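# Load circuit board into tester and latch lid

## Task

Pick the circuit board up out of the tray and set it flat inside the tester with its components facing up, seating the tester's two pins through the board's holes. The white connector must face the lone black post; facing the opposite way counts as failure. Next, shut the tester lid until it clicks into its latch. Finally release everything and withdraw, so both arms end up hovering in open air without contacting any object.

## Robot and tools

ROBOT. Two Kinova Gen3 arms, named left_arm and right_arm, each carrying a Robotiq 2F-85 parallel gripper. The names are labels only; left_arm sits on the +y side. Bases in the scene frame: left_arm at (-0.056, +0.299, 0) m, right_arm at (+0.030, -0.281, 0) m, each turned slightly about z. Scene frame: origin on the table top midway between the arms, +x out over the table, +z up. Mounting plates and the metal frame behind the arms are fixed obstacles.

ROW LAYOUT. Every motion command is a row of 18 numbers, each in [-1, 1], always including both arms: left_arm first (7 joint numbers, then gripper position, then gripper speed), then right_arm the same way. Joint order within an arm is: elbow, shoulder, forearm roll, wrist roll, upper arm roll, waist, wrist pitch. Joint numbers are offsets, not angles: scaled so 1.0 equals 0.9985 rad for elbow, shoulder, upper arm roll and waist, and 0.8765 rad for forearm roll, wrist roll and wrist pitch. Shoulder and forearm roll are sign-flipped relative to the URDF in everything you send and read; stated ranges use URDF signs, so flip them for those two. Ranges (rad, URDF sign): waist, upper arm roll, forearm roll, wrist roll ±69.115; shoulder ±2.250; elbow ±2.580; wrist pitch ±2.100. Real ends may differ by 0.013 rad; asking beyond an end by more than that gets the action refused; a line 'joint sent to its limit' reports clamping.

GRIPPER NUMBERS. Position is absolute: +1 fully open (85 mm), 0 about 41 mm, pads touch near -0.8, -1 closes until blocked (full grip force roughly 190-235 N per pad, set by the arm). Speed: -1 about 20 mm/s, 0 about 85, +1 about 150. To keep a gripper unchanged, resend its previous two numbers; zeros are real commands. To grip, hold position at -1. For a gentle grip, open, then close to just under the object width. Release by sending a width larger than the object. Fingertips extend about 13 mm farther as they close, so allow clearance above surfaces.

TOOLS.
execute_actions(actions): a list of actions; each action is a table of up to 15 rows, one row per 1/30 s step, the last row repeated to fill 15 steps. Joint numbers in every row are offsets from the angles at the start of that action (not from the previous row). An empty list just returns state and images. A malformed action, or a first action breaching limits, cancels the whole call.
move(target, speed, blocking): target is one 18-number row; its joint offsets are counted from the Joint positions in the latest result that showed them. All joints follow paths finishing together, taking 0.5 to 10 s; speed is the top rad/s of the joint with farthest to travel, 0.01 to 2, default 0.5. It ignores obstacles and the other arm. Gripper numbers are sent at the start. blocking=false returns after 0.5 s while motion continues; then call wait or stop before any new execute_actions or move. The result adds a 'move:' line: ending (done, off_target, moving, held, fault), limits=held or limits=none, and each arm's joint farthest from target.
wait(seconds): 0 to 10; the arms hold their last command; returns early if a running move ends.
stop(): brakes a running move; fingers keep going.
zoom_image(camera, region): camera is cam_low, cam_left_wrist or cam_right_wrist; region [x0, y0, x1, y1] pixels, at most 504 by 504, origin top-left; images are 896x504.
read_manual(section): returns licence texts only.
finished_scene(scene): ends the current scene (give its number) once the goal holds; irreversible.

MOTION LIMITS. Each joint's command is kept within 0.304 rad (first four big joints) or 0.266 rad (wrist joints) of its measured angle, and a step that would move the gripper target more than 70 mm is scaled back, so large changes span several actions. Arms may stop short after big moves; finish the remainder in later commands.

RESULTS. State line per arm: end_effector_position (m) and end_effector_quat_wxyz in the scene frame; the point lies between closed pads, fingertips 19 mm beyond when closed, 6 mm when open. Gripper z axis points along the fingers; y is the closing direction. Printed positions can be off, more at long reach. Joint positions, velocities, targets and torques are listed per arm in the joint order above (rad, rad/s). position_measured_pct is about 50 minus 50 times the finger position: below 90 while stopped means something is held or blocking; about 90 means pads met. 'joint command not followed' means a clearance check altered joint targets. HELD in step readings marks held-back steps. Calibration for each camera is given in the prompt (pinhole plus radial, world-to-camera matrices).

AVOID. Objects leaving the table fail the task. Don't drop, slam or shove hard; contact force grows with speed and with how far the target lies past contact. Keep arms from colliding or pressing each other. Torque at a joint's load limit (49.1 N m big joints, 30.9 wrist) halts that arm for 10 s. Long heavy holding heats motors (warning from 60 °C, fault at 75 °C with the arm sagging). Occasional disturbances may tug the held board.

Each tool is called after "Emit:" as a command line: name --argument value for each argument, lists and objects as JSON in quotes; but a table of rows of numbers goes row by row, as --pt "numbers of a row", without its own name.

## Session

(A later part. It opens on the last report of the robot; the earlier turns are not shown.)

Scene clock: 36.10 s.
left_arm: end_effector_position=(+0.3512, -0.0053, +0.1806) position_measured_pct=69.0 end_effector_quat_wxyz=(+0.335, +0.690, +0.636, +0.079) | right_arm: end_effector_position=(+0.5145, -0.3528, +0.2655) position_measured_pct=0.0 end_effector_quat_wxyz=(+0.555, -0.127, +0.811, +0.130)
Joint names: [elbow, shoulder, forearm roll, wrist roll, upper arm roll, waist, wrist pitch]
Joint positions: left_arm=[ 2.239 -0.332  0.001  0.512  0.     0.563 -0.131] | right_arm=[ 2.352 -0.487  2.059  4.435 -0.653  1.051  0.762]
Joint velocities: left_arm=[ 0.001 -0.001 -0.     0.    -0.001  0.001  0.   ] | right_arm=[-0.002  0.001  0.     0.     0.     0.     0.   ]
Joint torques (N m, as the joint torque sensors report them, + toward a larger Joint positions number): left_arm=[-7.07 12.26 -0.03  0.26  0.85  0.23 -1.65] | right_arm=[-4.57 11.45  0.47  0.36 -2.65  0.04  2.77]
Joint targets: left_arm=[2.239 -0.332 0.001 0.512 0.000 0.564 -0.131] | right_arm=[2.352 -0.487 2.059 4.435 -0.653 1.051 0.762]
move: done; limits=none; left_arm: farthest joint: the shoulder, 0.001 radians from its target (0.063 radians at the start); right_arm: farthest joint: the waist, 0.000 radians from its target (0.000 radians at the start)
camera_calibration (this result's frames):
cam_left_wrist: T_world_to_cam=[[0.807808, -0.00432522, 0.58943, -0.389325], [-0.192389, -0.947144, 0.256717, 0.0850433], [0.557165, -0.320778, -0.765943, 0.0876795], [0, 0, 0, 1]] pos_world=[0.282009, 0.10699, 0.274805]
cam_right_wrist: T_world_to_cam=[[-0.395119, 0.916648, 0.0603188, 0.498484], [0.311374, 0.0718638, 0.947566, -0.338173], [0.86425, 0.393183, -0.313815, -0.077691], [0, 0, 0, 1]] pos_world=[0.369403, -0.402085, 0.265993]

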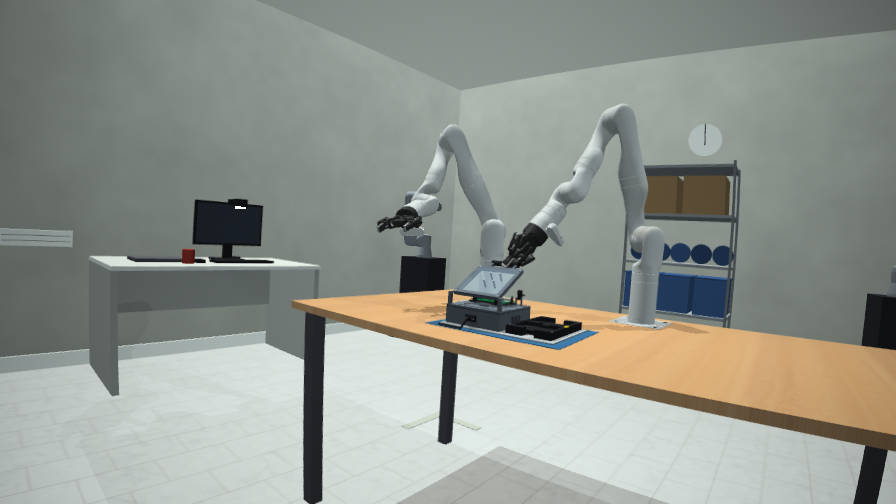

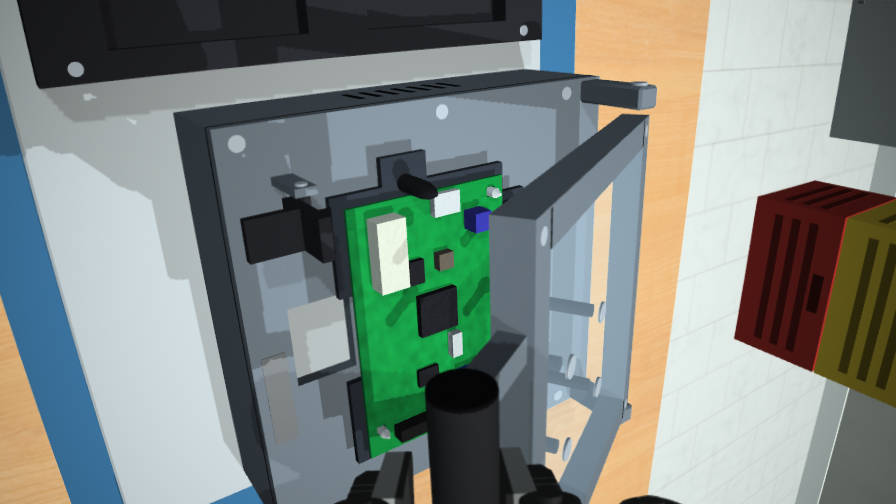

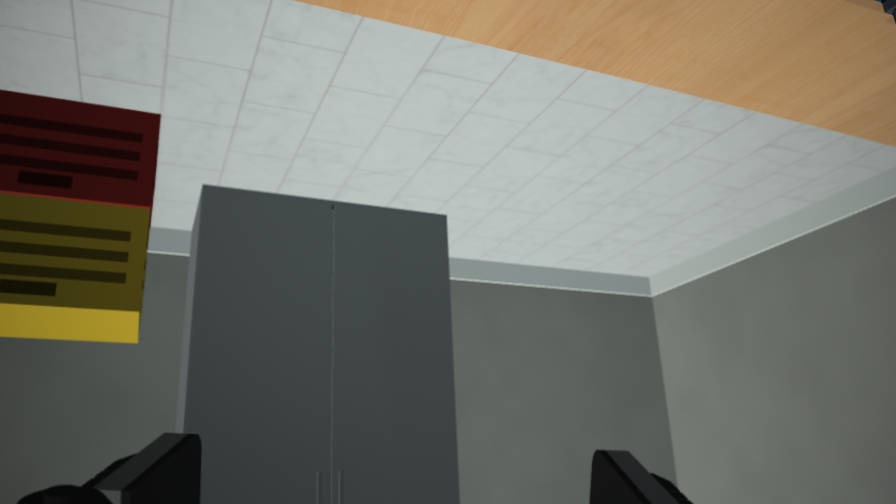

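Emit:
move --target '[0.092,-0.106,0,0.0386,0,0.038,-0.2238,-0.38,1,0,0,0,0,0,0,0,1,0]' --speed 0.15

Emit:
move --target '[0.0405,-0.1078,0,0.0076,0,0.0072,-0.1689,-0.38,1,0,0,0,0,0,0,0,1,0]' --speed 0.1

Scene clock: 37.90 s.
left_arm: end_effector_position=(+0.3285, -0.0119, +0.1359) position_measured_pct=69.0 end_effector_quat_wxyz=(+0.337, +0.691, +0.635, +0.068) | right_arm: end_effector_position=(+0.5145, -0.3528, +0.2655) position_measured_pct=0.0 end_effector_quat_wxyz=(+0.555, -0.127, +0.811, +0.130)
Joint names: [elbow, shoulder, forearm roll, wrist roll, upper arm roll, waist, wrist pitch]
Joint positions: left_arm=[ 2.33  -0.437  0.001  0.546 -0.     0.601 -0.328] | right_arm=[ 2.352 -0.487  2.059  4.435 -0.653  1.051  0.762]
Joint velocities: left_arm=[-0.001 -0.003 -0.     0.     0.     0.001 -0.001] | right_arm=[-0. -0.  0.  0.  0.  0. -0.]
Joint torques (N m, as the joint torque sensors report them, + toward a larger Joint positions number): left_arm=[-4.99 13.16  0.16  0.18  0.52  0.73 -1.74] | right_arm=[-4.76 11.56  0.56  0.35 -2.58 -0.03  2.83]
Joint targets: left_arm=[2.331 -0.438 0.001 0.546 0.000 0.601 -0.328] | right_arm=[2.352 -0.487 2.059 4.435 -0.653 1.051 0.762]
move: done; limits=none; left_arm: farthest joint: the shoulder, 0.001 radians from its target (0.106 radians at the start); right_arm: farthest joint: the waist, 0.000 radians from its target (0.000 radians at the start)
camera_calibration (this result's frames):
cam_left_wrist: T_world_to_cam=[[0.815184, -0.00274397, 0.579196, -0.345605], [-0.199287, -0.940262, 0.27603, 0.0856233], [0.543838, -0.340442, -0.767033, 0.0682257], [0, 0, 0, 1]] pos_world=[0.261691, 0.102787, 0.228869]
cam_right_wrist: T_world_to_cam=[[-0.395118, 0.916648, 0.0603177, 0.498485], [0.311372, 0.0718638, 0.947567, -0.338173], [0.86425, 0.393182, -0.313814, -0.0776925], [0, 0, 0, 1]] pos_world=[0.369404, -0.402086, 0.265993]

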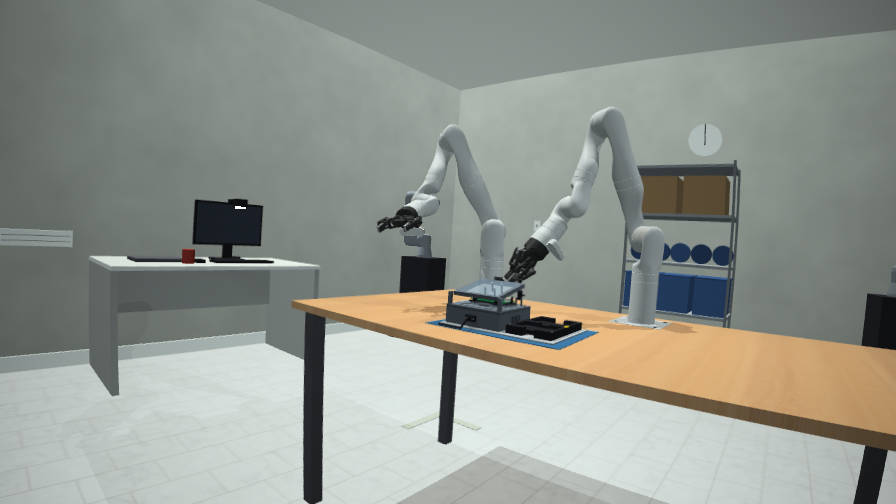

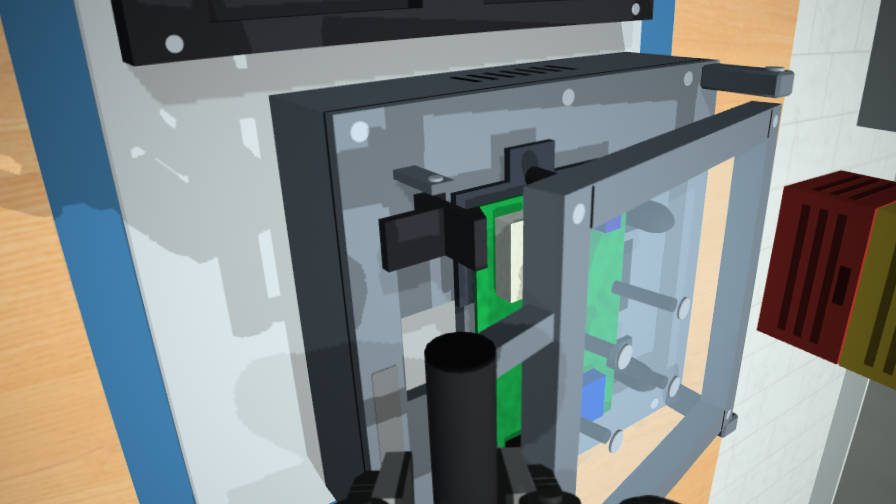

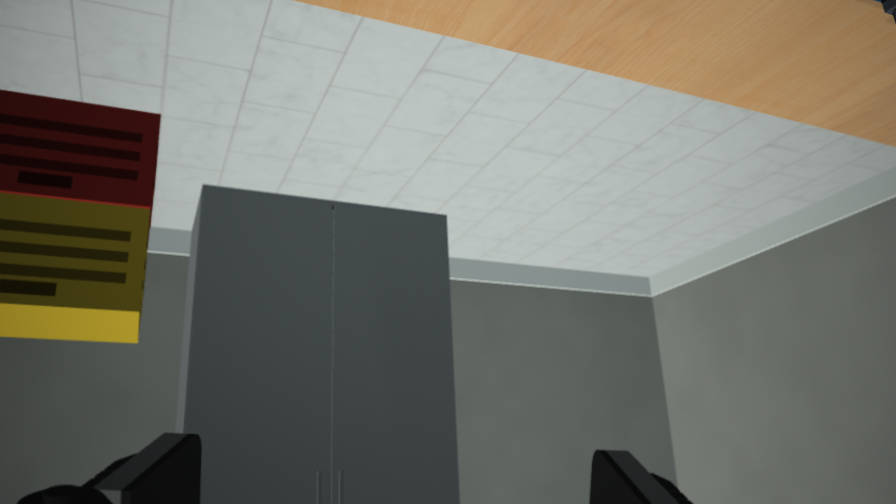

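Scene clock: 39.70 s.
left_arm: end_effector_position=(+0.3263, -0.0129, +0.1044) position_measured_pct=69.0 end_effector_quat_wxyz=(+0.343, +0.689, +0.635, +0.067) | right_arm: end_effector_position=(+0.5145, -0.3528, +0.2655) position_measured_pct=0.0 end_effector_quat_wxyz=(+0.555, -0.127, +0.811, +0.130)
Joint names: [elbow, shoulder, forearm roll, wrist roll, upper arm roll, waist, wrist pitch]
Joint positions: left_arm=[ 2.367 -0.541 -0.     0.553 -0.002  0.606 -0.479] | right_arm=[ 2.352 -0.487  2.059  4.435 -0.653  1.051  0.762]
Joint velocities: left_arm=[ 0.  0.  0. -0. -0. -0. -0.] | right_arm=[ 0.     0.    -0.     0.001  0.    -0.002 -0.   ]
Joint torques (N m, as the joint torque sensors report them, + toward a larger Joint positions number): left_arm=[-1.36 10.91  0.25  0.24  1.46  1.02 -0.35] | right_arm=[-4.34 11.58  0.51  0.27 -2.57 -0.07  2.77]
Joint targets: left_arm=[2.370 -0.545 0.001 0.553 -0.000 0.608 -0.476] | right_arm=[2.352 -0.487 2.059 4.435 -0.653 1.051 0.762]
move: done; limits=none; left_arm: farthest joint: the shoulder, 0.004 radians from its target (0.108 radians at the start); right_arm: farthest joint: the waist, 0.000 radians from its target (0.000 radians at the start)
camera_calibration (this result's frames):
cam_left_wrist: T_world_to_cam=[[0.811275, 0.00361332, 0.584653, -0.324875], [-0.20027, -0.937768, 0.283694, 0.0924757], [0.549295, -0.347242, -0.760065, 0.0423533], [0, 0, 0, 1]] pos_world=[0.258818, 0.102602, 0.195896]
cam_right_wrist: T_world_to_cam=[[-0.395117, 0.916648, 0.0603171, 0.498486], [0.311371, 0.0718634, 0.947567, -0.338173], [0.864251, 0.393181, -0.313812, -0.077694], [0, 0, 0, 1]] pos_world=[0.369405, -0.402086, 0.265993]

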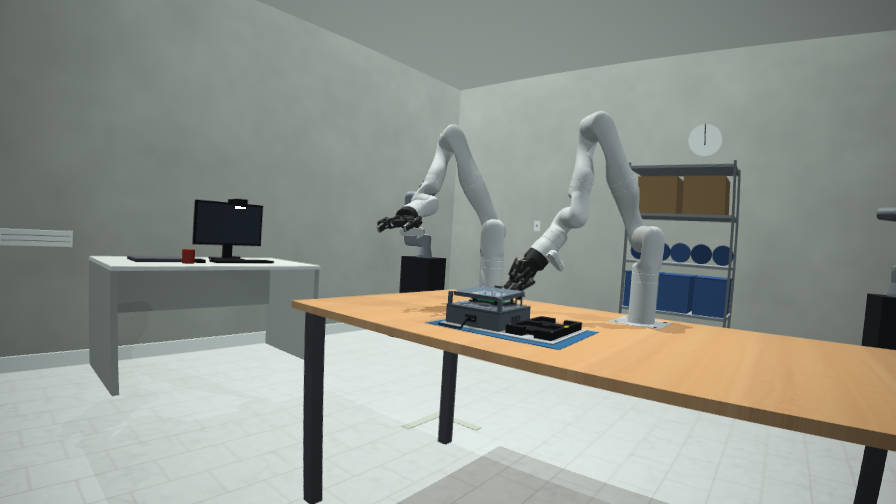

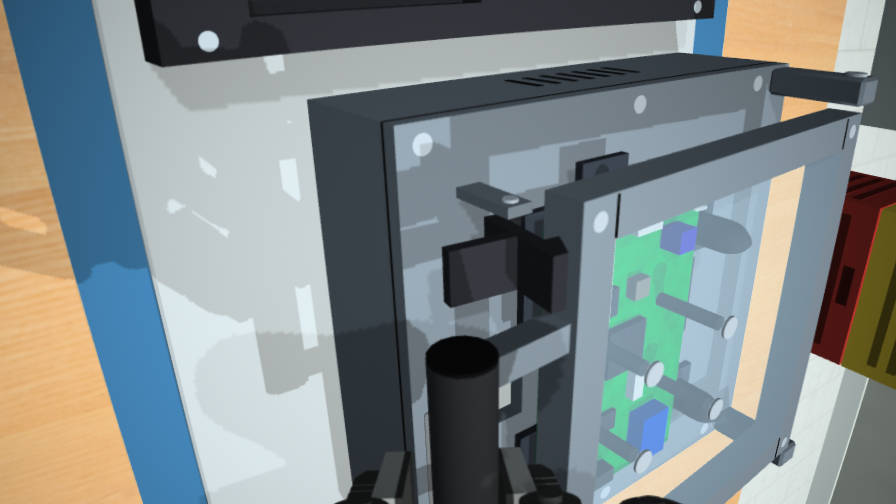

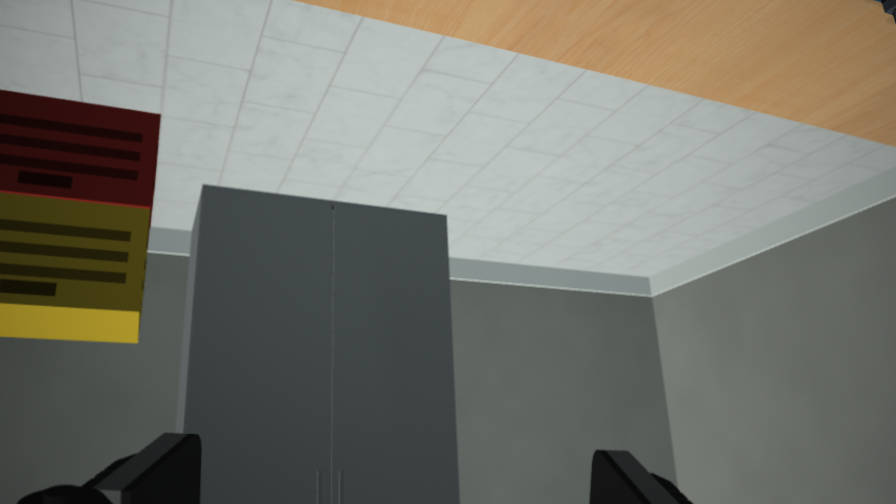

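Not yet latched; press further down (~12 mm more of target).

Emit:
move --target '[0.015,-0.04,0,0,0.002,0.003,-0.052,-0.38,1,0,0,0,0,0,0,0,1,0]' --speed 0.05

Scene clock: 40.90 s.
left_arm: end_effector_position=(+0.3281, -0.0136, +0.0971) position_measured_pct=69.0 end_effector_quat_wxyz=(+0.348, +0.687, +0.634, +0.069) | right_arm: end_effector_position=(+0.5145, -0.3528, +0.2655) position_measured_pct=0.0 end_effector_quat_wxyz=(+0.555, -0.127, +0.811, +0.130)
Joint names: [elbow, shoulder, forearm roll, wrist roll, upper arm roll, waist, wrist pitch]
Joint positions: left_arm=[ 2.375 -0.572 -0.001  0.553 -0.002  0.607 -0.531] | right_arm=[ 2.352 -0.487  2.059  4.435 -0.653  1.051  0.762]
Joint velocities: left_arm=[ 0.  0. -0. -0.  0.  0.  0.] | right_arm=[ 0.001 -0.     0.    -0.     0.     0.     0.   ]
Joint torques (N m, as the joint torque sensors report them, + toward a larger Joint positions number): left_arm=[0.98 8.34 0.45 0.   2.68 1.98 1.09] | right_arm=[-4.56 11.57  0.45  0.3  -2.55 -0.03  2.75]
Joint targets: left_arm=[2.382 -0.581 -0.000 0.553 0.000 0.609 -0.525] | right_arm=[2.352 -0.487 2.059 4.435 -0.653 1.051 0.762]
move: done; limits=none; left_arm: farthest joint: the shoulder, 0.009 radians from its target (0.040 radians at the start); right_arm: farthest joint: the waist, 0.000 radians from its target (0.000 radians at the start)
camera_calibration (this result's frames):
cam_left_wrist: T_world_to_cam=[[0.805488, 0.00889399, 0.592545, -0.320836], [-0.201603, -0.936137, 0.288105, 0.0943034], [0.557266, -0.351524, -0.752254, 0.0321749], [0, 0, 0, 1]] pos_world=[0.259511, 0.102445, 0.187144]
cam_right_wrist: T_world_to_cam=[[-0.395117, 0.916649, 0.0603167, 0.498487], [0.311369, 0.071863, 0.947568, -0.338173], [0.864252, 0.393181, -0.313811, -0.0776953], [0, 0, 0, 1]] pos_world=[0.369406, -0.402087, 0.265993]

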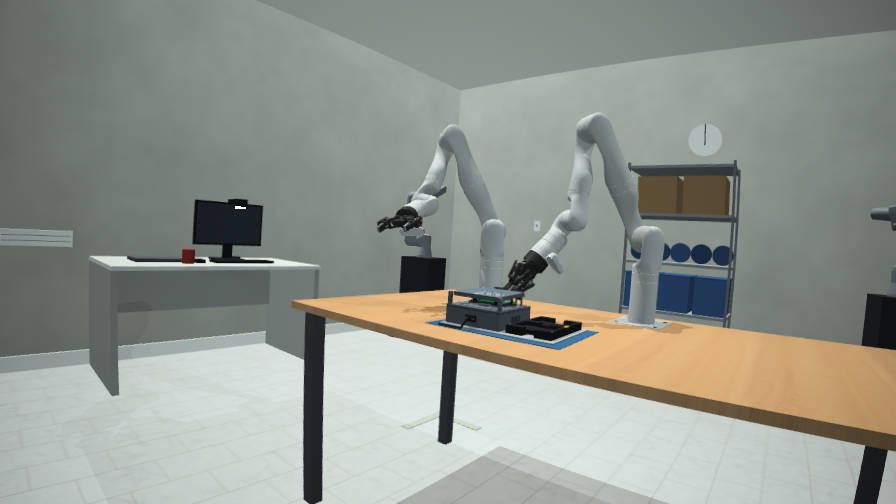

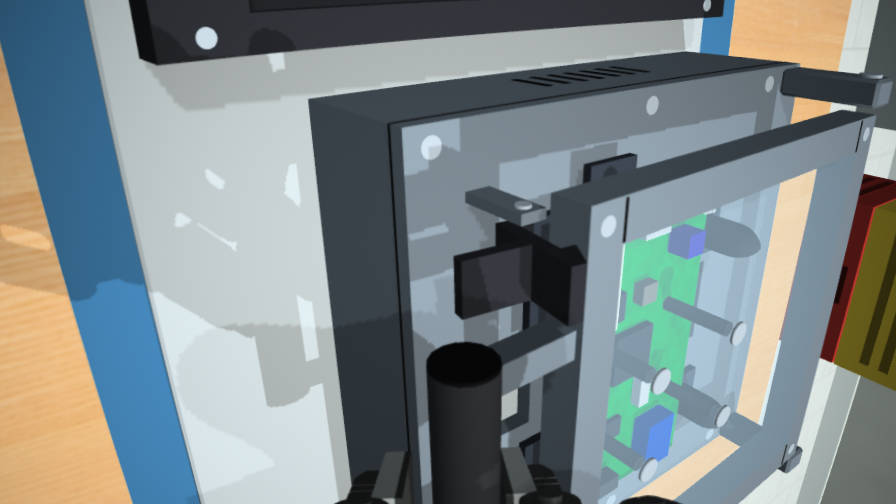

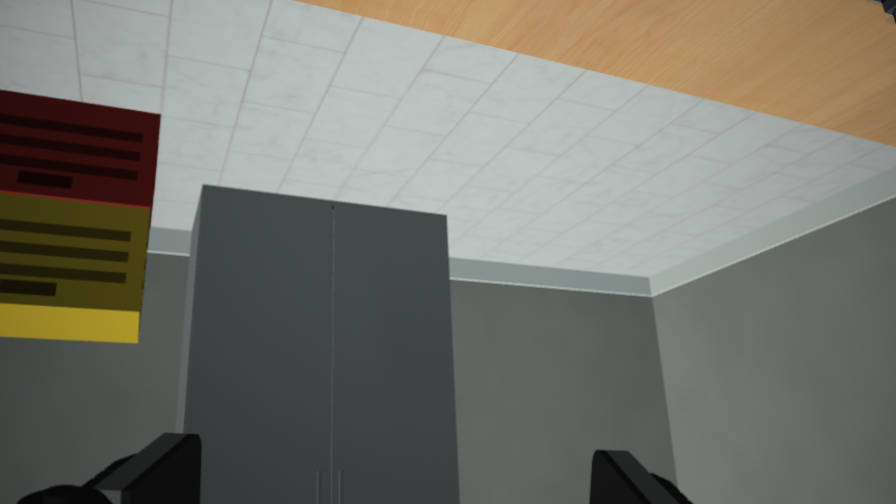

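Emit:
move --target '[0.004,-0.005,0,0,0.002,0.002,0.004,-1,-0.5,0,0,0,0,0,0,0,1,0]' --speed 0.05

Emit:
move --target '[0.008,-0.03,0,0,0,0,-0.035,-1,-0.5,0,0,0,0,0,0,0,1,0]' --speed 0.05

Scene clock: 41.70 s.
left_arm: end_effector_position=(+0.3307, -0.0137, +0.0994) position_measured_pct=77.4 end_effector_quat_wxyz=(+0.351, +0.686, +0.634, +0.070) | right_arm: end_effector_position=(+0.5145, -0.3528, +0.2655) position_measured_pct=0.0 end_effector_quat_wxyz=(+0.555, -0.127, +0.811, +0.130)
Joint names: [elbow, shoulder, forearm roll, wrist roll, upper arm roll, waist, wrist pitch]
Joint positions: left_arm=[ 2.373 -0.57  -0.002  0.552 -0.004  0.606 -0.534] | right_arm=[ 2.352 -0.487  2.059  4.435 -0.653  1.051  0.762]
Joint velocities: left_arm=[-0.  0.  0.  0.  0. -0.  0.] | right_arm=[-0.    -0.     0.     0.002  0.    -0.001  0.   ]
Joint torques (N m, as the joint torque sensors report them, + toward a larger Joint positions number): left_arm=[0.28 8.7  0.38 0.47 3.39 2.42 0.98] | right_arm=[-4.64 11.61  0.51  0.28 -2.49  0.09  2.82]
Joint targets: left_arm=[2.379 -0.577 -0.001 0.553 -0.000 0.609 -0.528] | right_arm=[2.352 -0.487 2.059 4.435 -0.653 1.051 0.762]
move: done; limits=none; left_arm: farthest joint: the shoulder, 0.007 radians from its target (0.005 radians at the start); right_arm: farthest joint: the waist, 0.000 radians from its target (0.000 radians at the start)
camera_calibration (this result's frames):
cam_left_wrist: T_world_to_cam=[[0.801657, 0.0127639, 0.597648, -0.323487], [-0.201133, -0.935722, 0.289774, 0.0937181], [0.562932, -0.352506, -0.747561, 0.0300352], [0, 0, 0, 1]] pos_world=[0.261268, 0.102411, 0.188628]
cam_right_wrist: T_world_to_cam=[[-0.395116, 0.916649, 0.0603161, 0.498488], [0.311368, 0.0718627, 0.947568, -0.338173], [0.864253, 0.39318, -0.313809, -0.0776966], [0, 0, 0, 1]] pos_world=[0.369406, -0.402087, 0.265994]

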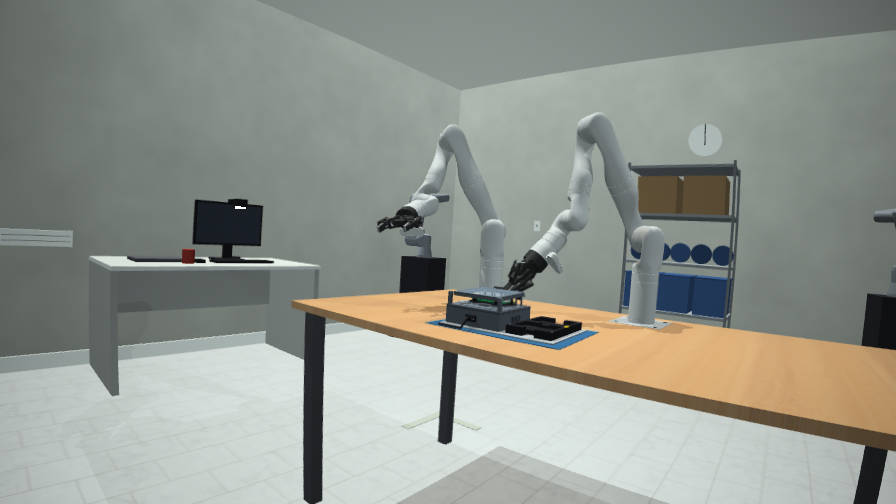

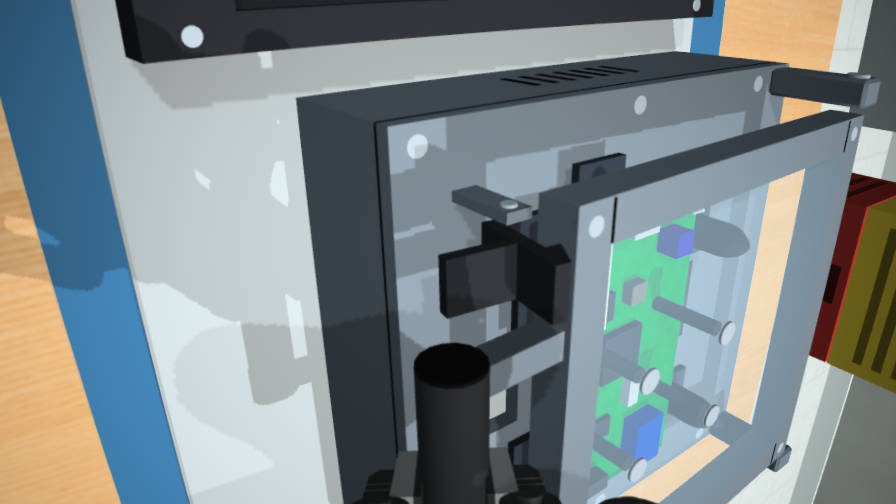

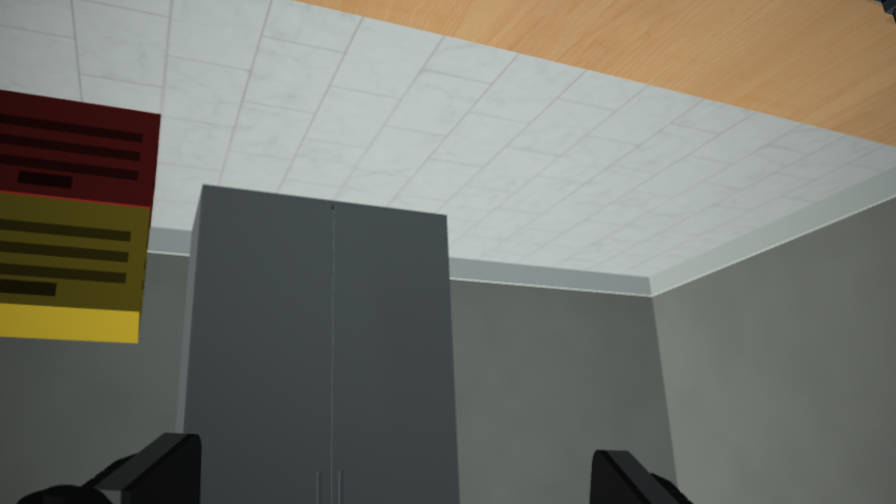

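Scene clock: 42.57 s.
left_arm: end_effector_position=(+0.3309, -0.0137, +0.0948) position_measured_pct=77.4 end_effector_quat_wxyz=(+0.354, +0.685, +0.632, +0.071) | right_arm: end_effector_position=(+0.5145, -0.3528, +0.2655) position_measured_pct=0.0 end_effector_quat_wxyz=(+0.555, -0.127, +0.811, +0.130)
Joint names: [elbow, shoulder, forearm roll, wrist roll, upper arm roll, waist, wrist pitch]
Joint positions: left_arm=[ 2.381 -0.59  -0.002  0.55  -0.004  0.606 -0.569] | right_arm=[ 2.352 -0.488  2.059  4.435 -0.653  1.051  0.762]
Joint velocities: left_arm=[ 0.     0.     0.    -0.    -0.     0.    -0.001] | right_arm=[-0.001  0.     0.     0.001 -0.001  0.     0.   ]
Joint torques (N m, as the joint torque sensors report them, + toward a larger Joint positions number): left_arm=[-3.7   6.98 -0.28  0.87  1.26 -0.17 -0.19] | right_arm=[-4.64 11.41  0.5   0.29 -2.61  0.11  2.77]
Joint targets: left_arm=[2.381 -0.600 -0.002 0.552 -0.004 0.606 -0.565] | right_arm=[2.352 -0.487 2.059 4.435 -0.653 1.051 0.762]
move: done; limits=none; left_arm: farthest joint: the shoulder, 0.010 radians from its target (0.030 radians at the start); right_arm: farthest joint: the shoulder, 0.001 radians from its target (0.000 radians at the start)
camera_calibration (this result's frames):
cam_left_wrist: T_world_to_cam=[[0.797577, 0.0135863, 0.603064, -0.320067], [-0.204358, -0.934541, 0.291325, 0.0960564], [0.567546, -0.355595, -0.742592, 0.0244334], [0, 0, 0, 1]] pos_world=[0.261041, 0.102806, 0.183181]
cam_right_wrist: T_world_to_cam=[[-0.395116, 0.916649, 0.0603154, 0.498489], [0.311366, 0.0718624, 0.947569, -0.338174], [0.864254, 0.39318, -0.313807, -0.0776981], [0, 0, 0, 1]] pos_world=[0.369407, -0.402088, 0.265994]

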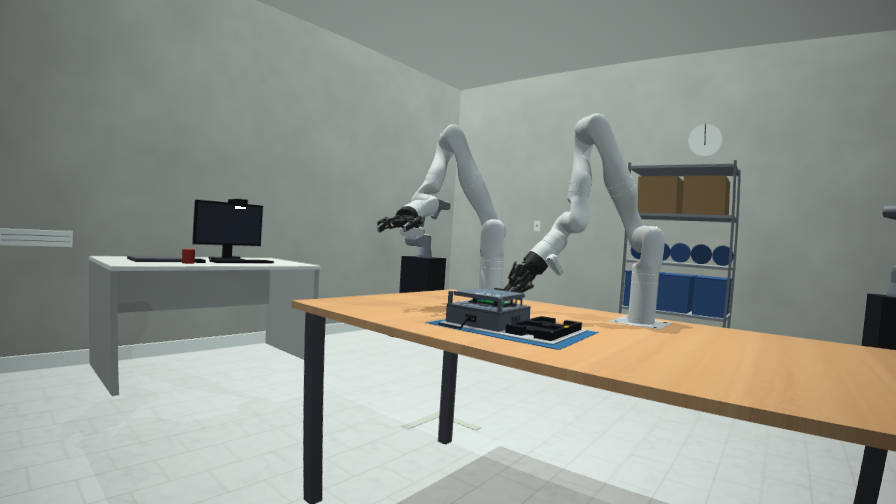

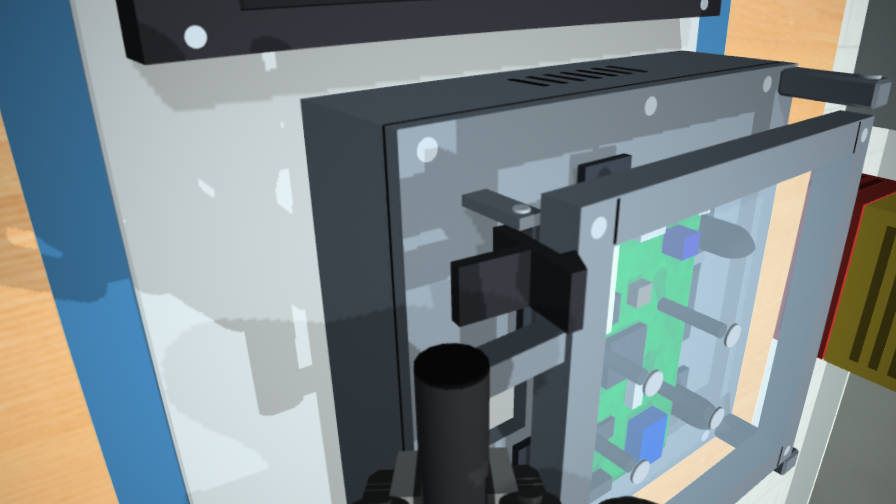

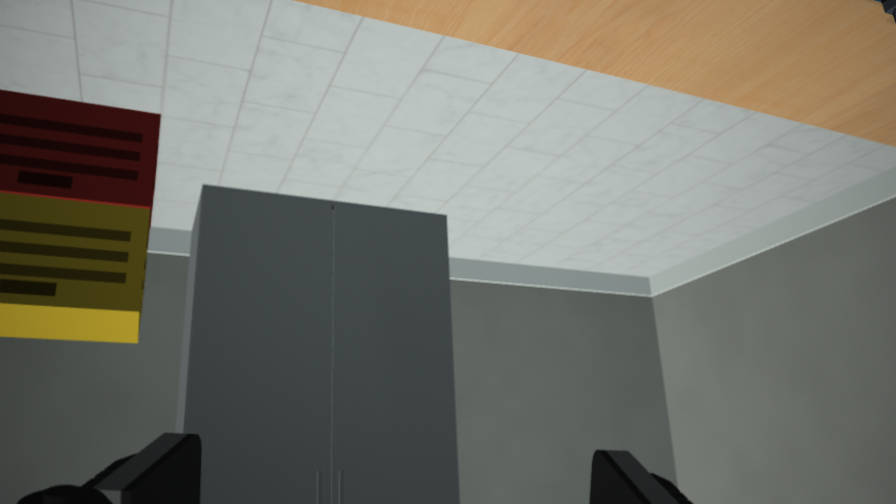

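Emit:
move --target '[0.006,-0.035,0,0,0,0,-0.03,-1,-0.5,0,0,0,0,0,0,0,1,0]' --speed 0.05

Scene clock: 43.60 s.
left_arm: end_effector_position=(+0.3309, -0.0137, +0.0925) position_measured_pct=77.4 end_effector_quat_wxyz=(+0.359, +0.685, +0.630, +0.073) | right_arm: end_effector_position=(+0.5145, -0.3528, +0.2655) position_measured_pct=0.0 end_effector_quat_wxyz=(+0.555, -0.127, +0.811, +0.130)
Joint names: [elbow, shoulder, forearm roll, wrist roll, upper arm roll, waist, wrist pitch]
Joint positions: left_arm=[ 2.39  -0.604 -0.001  0.548 -0.005  0.606 -0.602] | right_arm=[ 2.352 -0.488  2.059  4.435 -0.653  1.051  0.762]
Joint velocities: left_arm=[-0. -0. -0.  0.  0. -0.  0.] | right_arm=[-0.     0.    -0.    -0.    -0.001  0.     0.   ]
Joint torques (N m, as the joint torque sensors report them, + toward a larger Joint positions number): left_arm=[-5.91 -0.74 -0.12  0.71  0.96  0.27  1.2 ] | right_arm=[-4.49 11.43  0.51  0.28 -2.6   0.1   2.84]
Joint targets: left_arm=[2.387 -0.625 -0.002 0.550 -0.004 0.606 -0.595] | right_arm=[2.352 -0.488 2.059 4.435 -0.653 1.051 0.762]
move: off_target (left_arm); limits=none; left_arm: farthest joint: the shoulder, 0.021 radians from its target (0.035 radians at the start); right_arm: farthest joint: the waist, 0.000 radians from its target (0.000 radians at the start)
camera_calibration (this result's frames):
cam_left_wrist: T_world_to_cam=[[0.792183, 0.015015, 0.610099, -0.317445], [-0.208606, -0.93282, 0.293821, 0.0979107], [0.573525, -0.36003, -0.735831, 0.0200253], [0, 0, 0, 1]] pos_world=[0.260414, 0.103309, 0.17964]
cam_right_wrist: T_world_to_cam=[[-0.395115, 0.916649, 0.060315, 0.498489], [0.311364, 0.0718619, 0.94757, -0.338174], [0.864255, 0.393179, -0.313806, -0.0776994], [0, 0, 0, 1]] pos_world=[0.369408, -0.402088, 0.265994]

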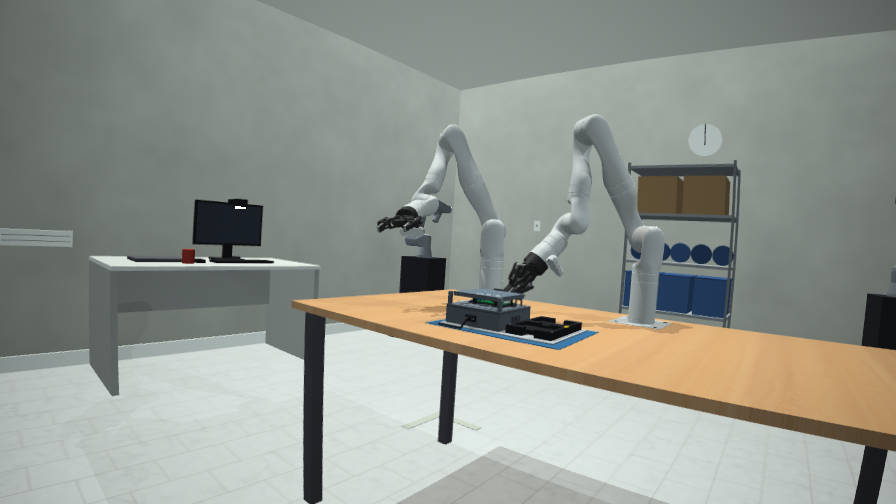

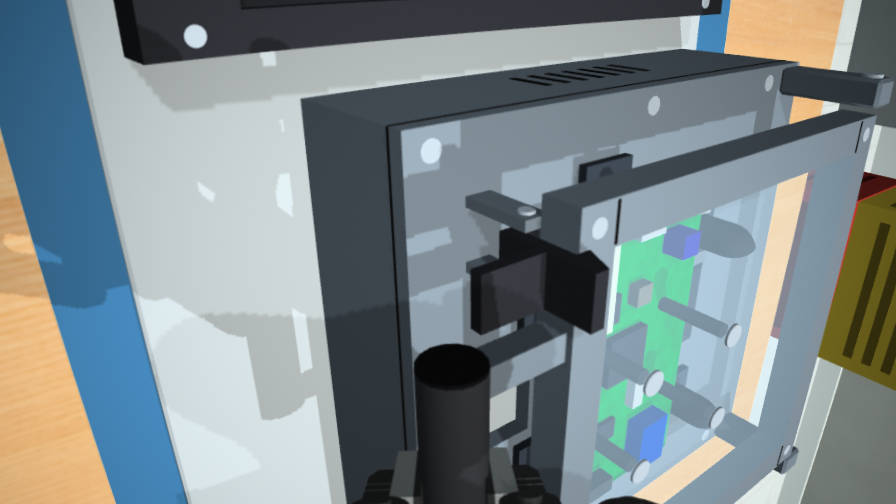

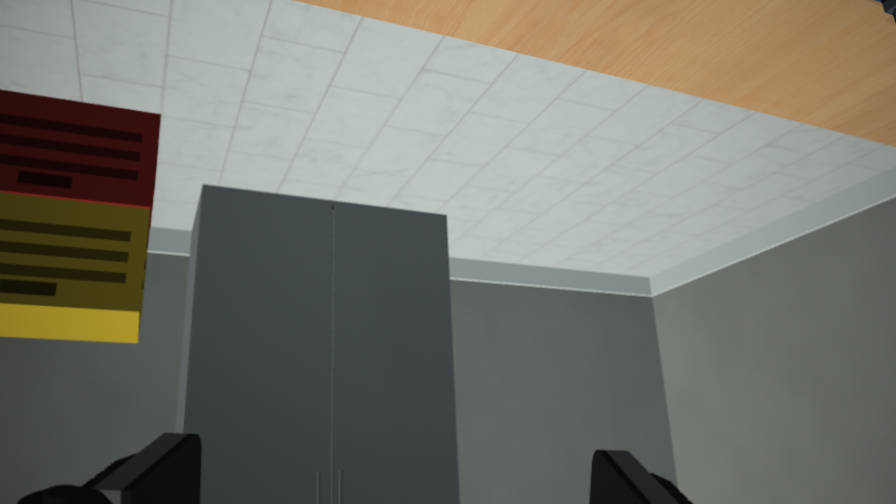

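Emit:
move --target '[0,0,0,0,0,0,0,-0.38,0,0,0,0,0,0,0,0,1,0]'

Emit:
move --target '[0.097,0.187,0,0,0,0,0.103,-0.38,0,0,0,0,0,0,0,0,1,0]' --speed 0.2

Emit:
finished_scene --scene 1

Scene clock: 46.07 s.
left_arm: end_effector_position=(+0.3309, -0.0137, +0.0925) position_measured_pct=69.0 end_effector_quat_wxyz=(+0.359, +0.685, +0.630, +0.073) | right_arm: end_effector_position=(+0.5145, -0.3528, +0.2655) position_measured_pct=0.0 end_effector_quat_wxyz=(+0.555, -0.127, +0.811, +0.130)
Joint names: [elbow, shoulder, forearm roll, wrist roll, upper arm roll, waist, wrist pitch]
Joint positions: left_arm=[ 2.39  -0.604 -0.001  0.548 -0.005  0.606 -0.602] | right_arm=[ 2.352 -0.488  2.059  4.435 -0.653  1.051  0.762]
Joint velocities: left_arm=[-0. -0. -0. -0. -0. -0.  0.] | right_arm=[-0.    -0.    -0.    -0.     0.     0.001 -0.   ]
Joint torques (N m, as the joint torque sensors report them, + toward a larger Joint positions number): left_arm=[-3.66 14.14 -0.12  0.19  0.58  0.11 -1.79] | right_arm=[-4.58 11.49  0.45  0.43 -2.58  0.02  2.79]
Joint targets: left_arm=[2.390 -0.604 -0.001 0.548 -0.005 0.606 -0.602] | right_arm=[2.352 -0.488 2.059 4.435 -0.653 1.051 0.762]
move: done; limits=none; left_arm: farthest joint: the waist, 0.000 radians from its target (0.000 radians at the start); right_arm: farthest joint: the waist, 0.000 radians from its target (0.000 radians at the start)
camera_calibration (this result's frames):
cam_left_wrist: T_world_to_cam=[[0.792169, 0.0150243, 0.610117, -0.317453], [-0.208613, -0.932815, 0.293831, 0.0979056], [0.573541, -0.360042, -0.735813, 0.0200239], [0, 0, 0, 1]] pos_world=[0.260417, 0.103307, 0.17965]
cam_right_wrist: T_world_to_cam=[[-0.395115, 0.91665, 0.0603143, 0.49849], [0.311363, 0.0718617, 0.94757, -0.338174], [0.864255, 0.393179, -0.313804, -0.0777008], [0, 0, 0, 1]] pos_world=[0.369409, -0.402089, 0.265995]

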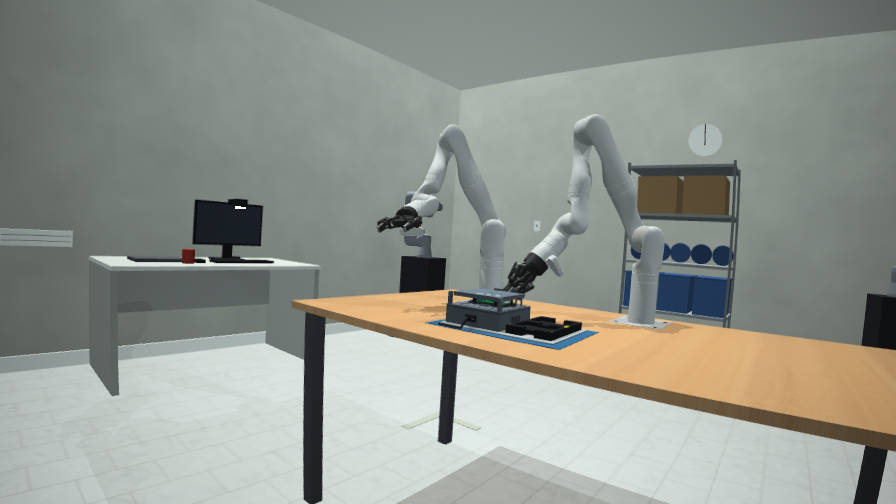

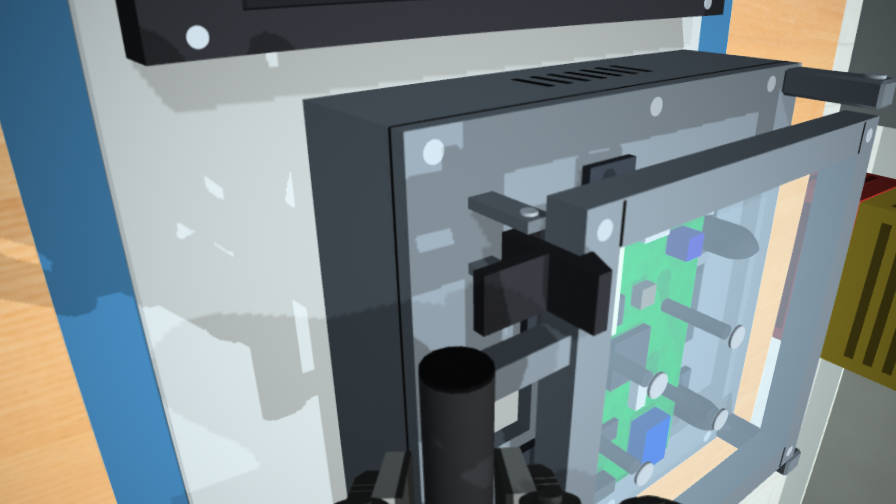

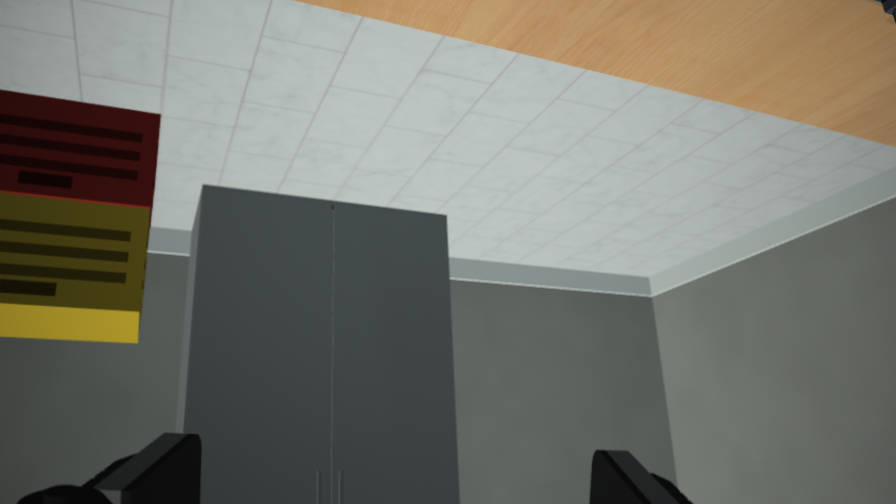

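Scene clock: 47.43 s.
left_arm: end_effector_position=(+0.2979, +0.0103, +0.1360) position_measured_pct=69.0 end_effector_quat_wxyz=(+0.359, +0.684, +0.631, +0.072) | right_arm: end_effector_position=(+0.5145, -0.3528, +0.2655) position_measured_pct=0.0 end_effector_quat_wxyz=(+0.555, -0.127, +0.811, +0.130)
Joint names: [elbow, shoulder, forearm roll, wrist roll, upper arm roll, waist, wrist pitch]
Joint positions: left_arm=[ 2.487 -0.417 -0.001  0.548 -0.005  0.606 -0.512] | right_arm=[ 2.352 -0.488  2.059  4.435 -0.653  1.051  0.762]
Joint velocities: left_arm=[-0.     0.003 -0.    -0.    -0.    -0.    -0.   ] | right_arm=[-0.001  0.001  0.     0.     0.     0.002  0.   ]
Joint torques (N m, as the joint torque sensors report them, + toward a larger Joint positions number): left_arm=[-4.65 11.66 -0.12  0.22  0.49  0.17 -1.82] | right_arm=[-4.56 11.37  0.49  0.31 -2.64  0.04  2.84]
Joint targets: left_arm=[2.487 -0.417 -0.001 0.548 -0.005 0.606 -0.512] | right_arm=[2.352 -0.488 2.059 4.435 -0.653 1.051 0.762]
move: done; limits=none; left_arm: farthest joint: the waist, 0.000 radians from its target (0.000 radians at the start); right_arm: farthest joint: the waist, 0.000 radians from its target (0.000 radians at the start)
camera_calibration (this result's frames):
cam_left_wrist: T_world_to_cam=[[0.792813, 0.0155385, 0.609266, -0.318289], [-0.207922, -0.932806, 0.29435, 0.100391], [0.572901, -0.360044, -0.73631, 0.0799209], [0, 0, 0, 1]] pos_world=[0.22743, 0.127366, 0.223219]
cam_right_wrist: T_world_to_cam=[[-0.395114, 0.91665, 0.0603138, 0.498491], [0.311361, 0.0718613, 0.947571, -0.338174], [0.864256, 0.393178, -0.313803, -0.0777022], [0, 0, 0, 1]] pos_world=[0.36941, -0.402089, 0.265995]

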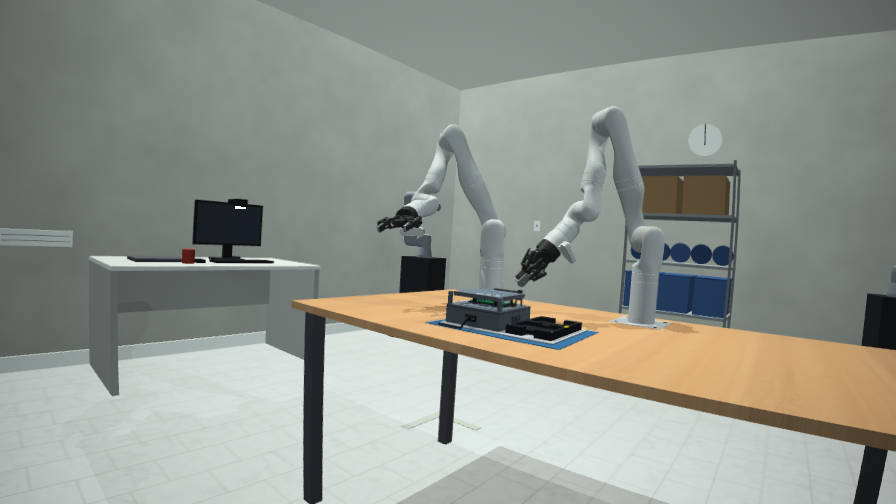

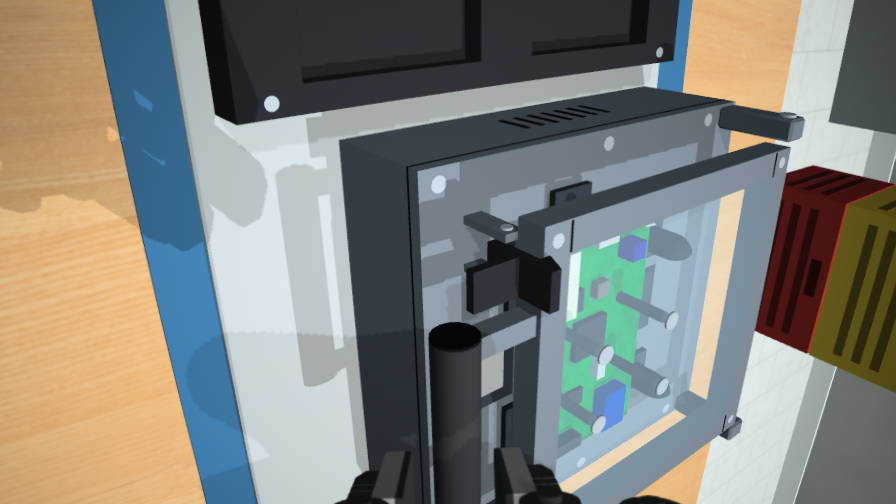

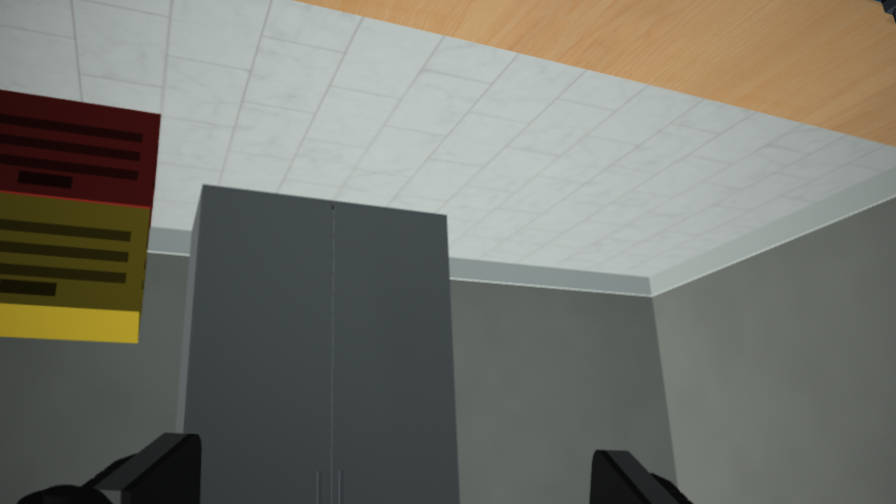

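The scene is finished: the task was done.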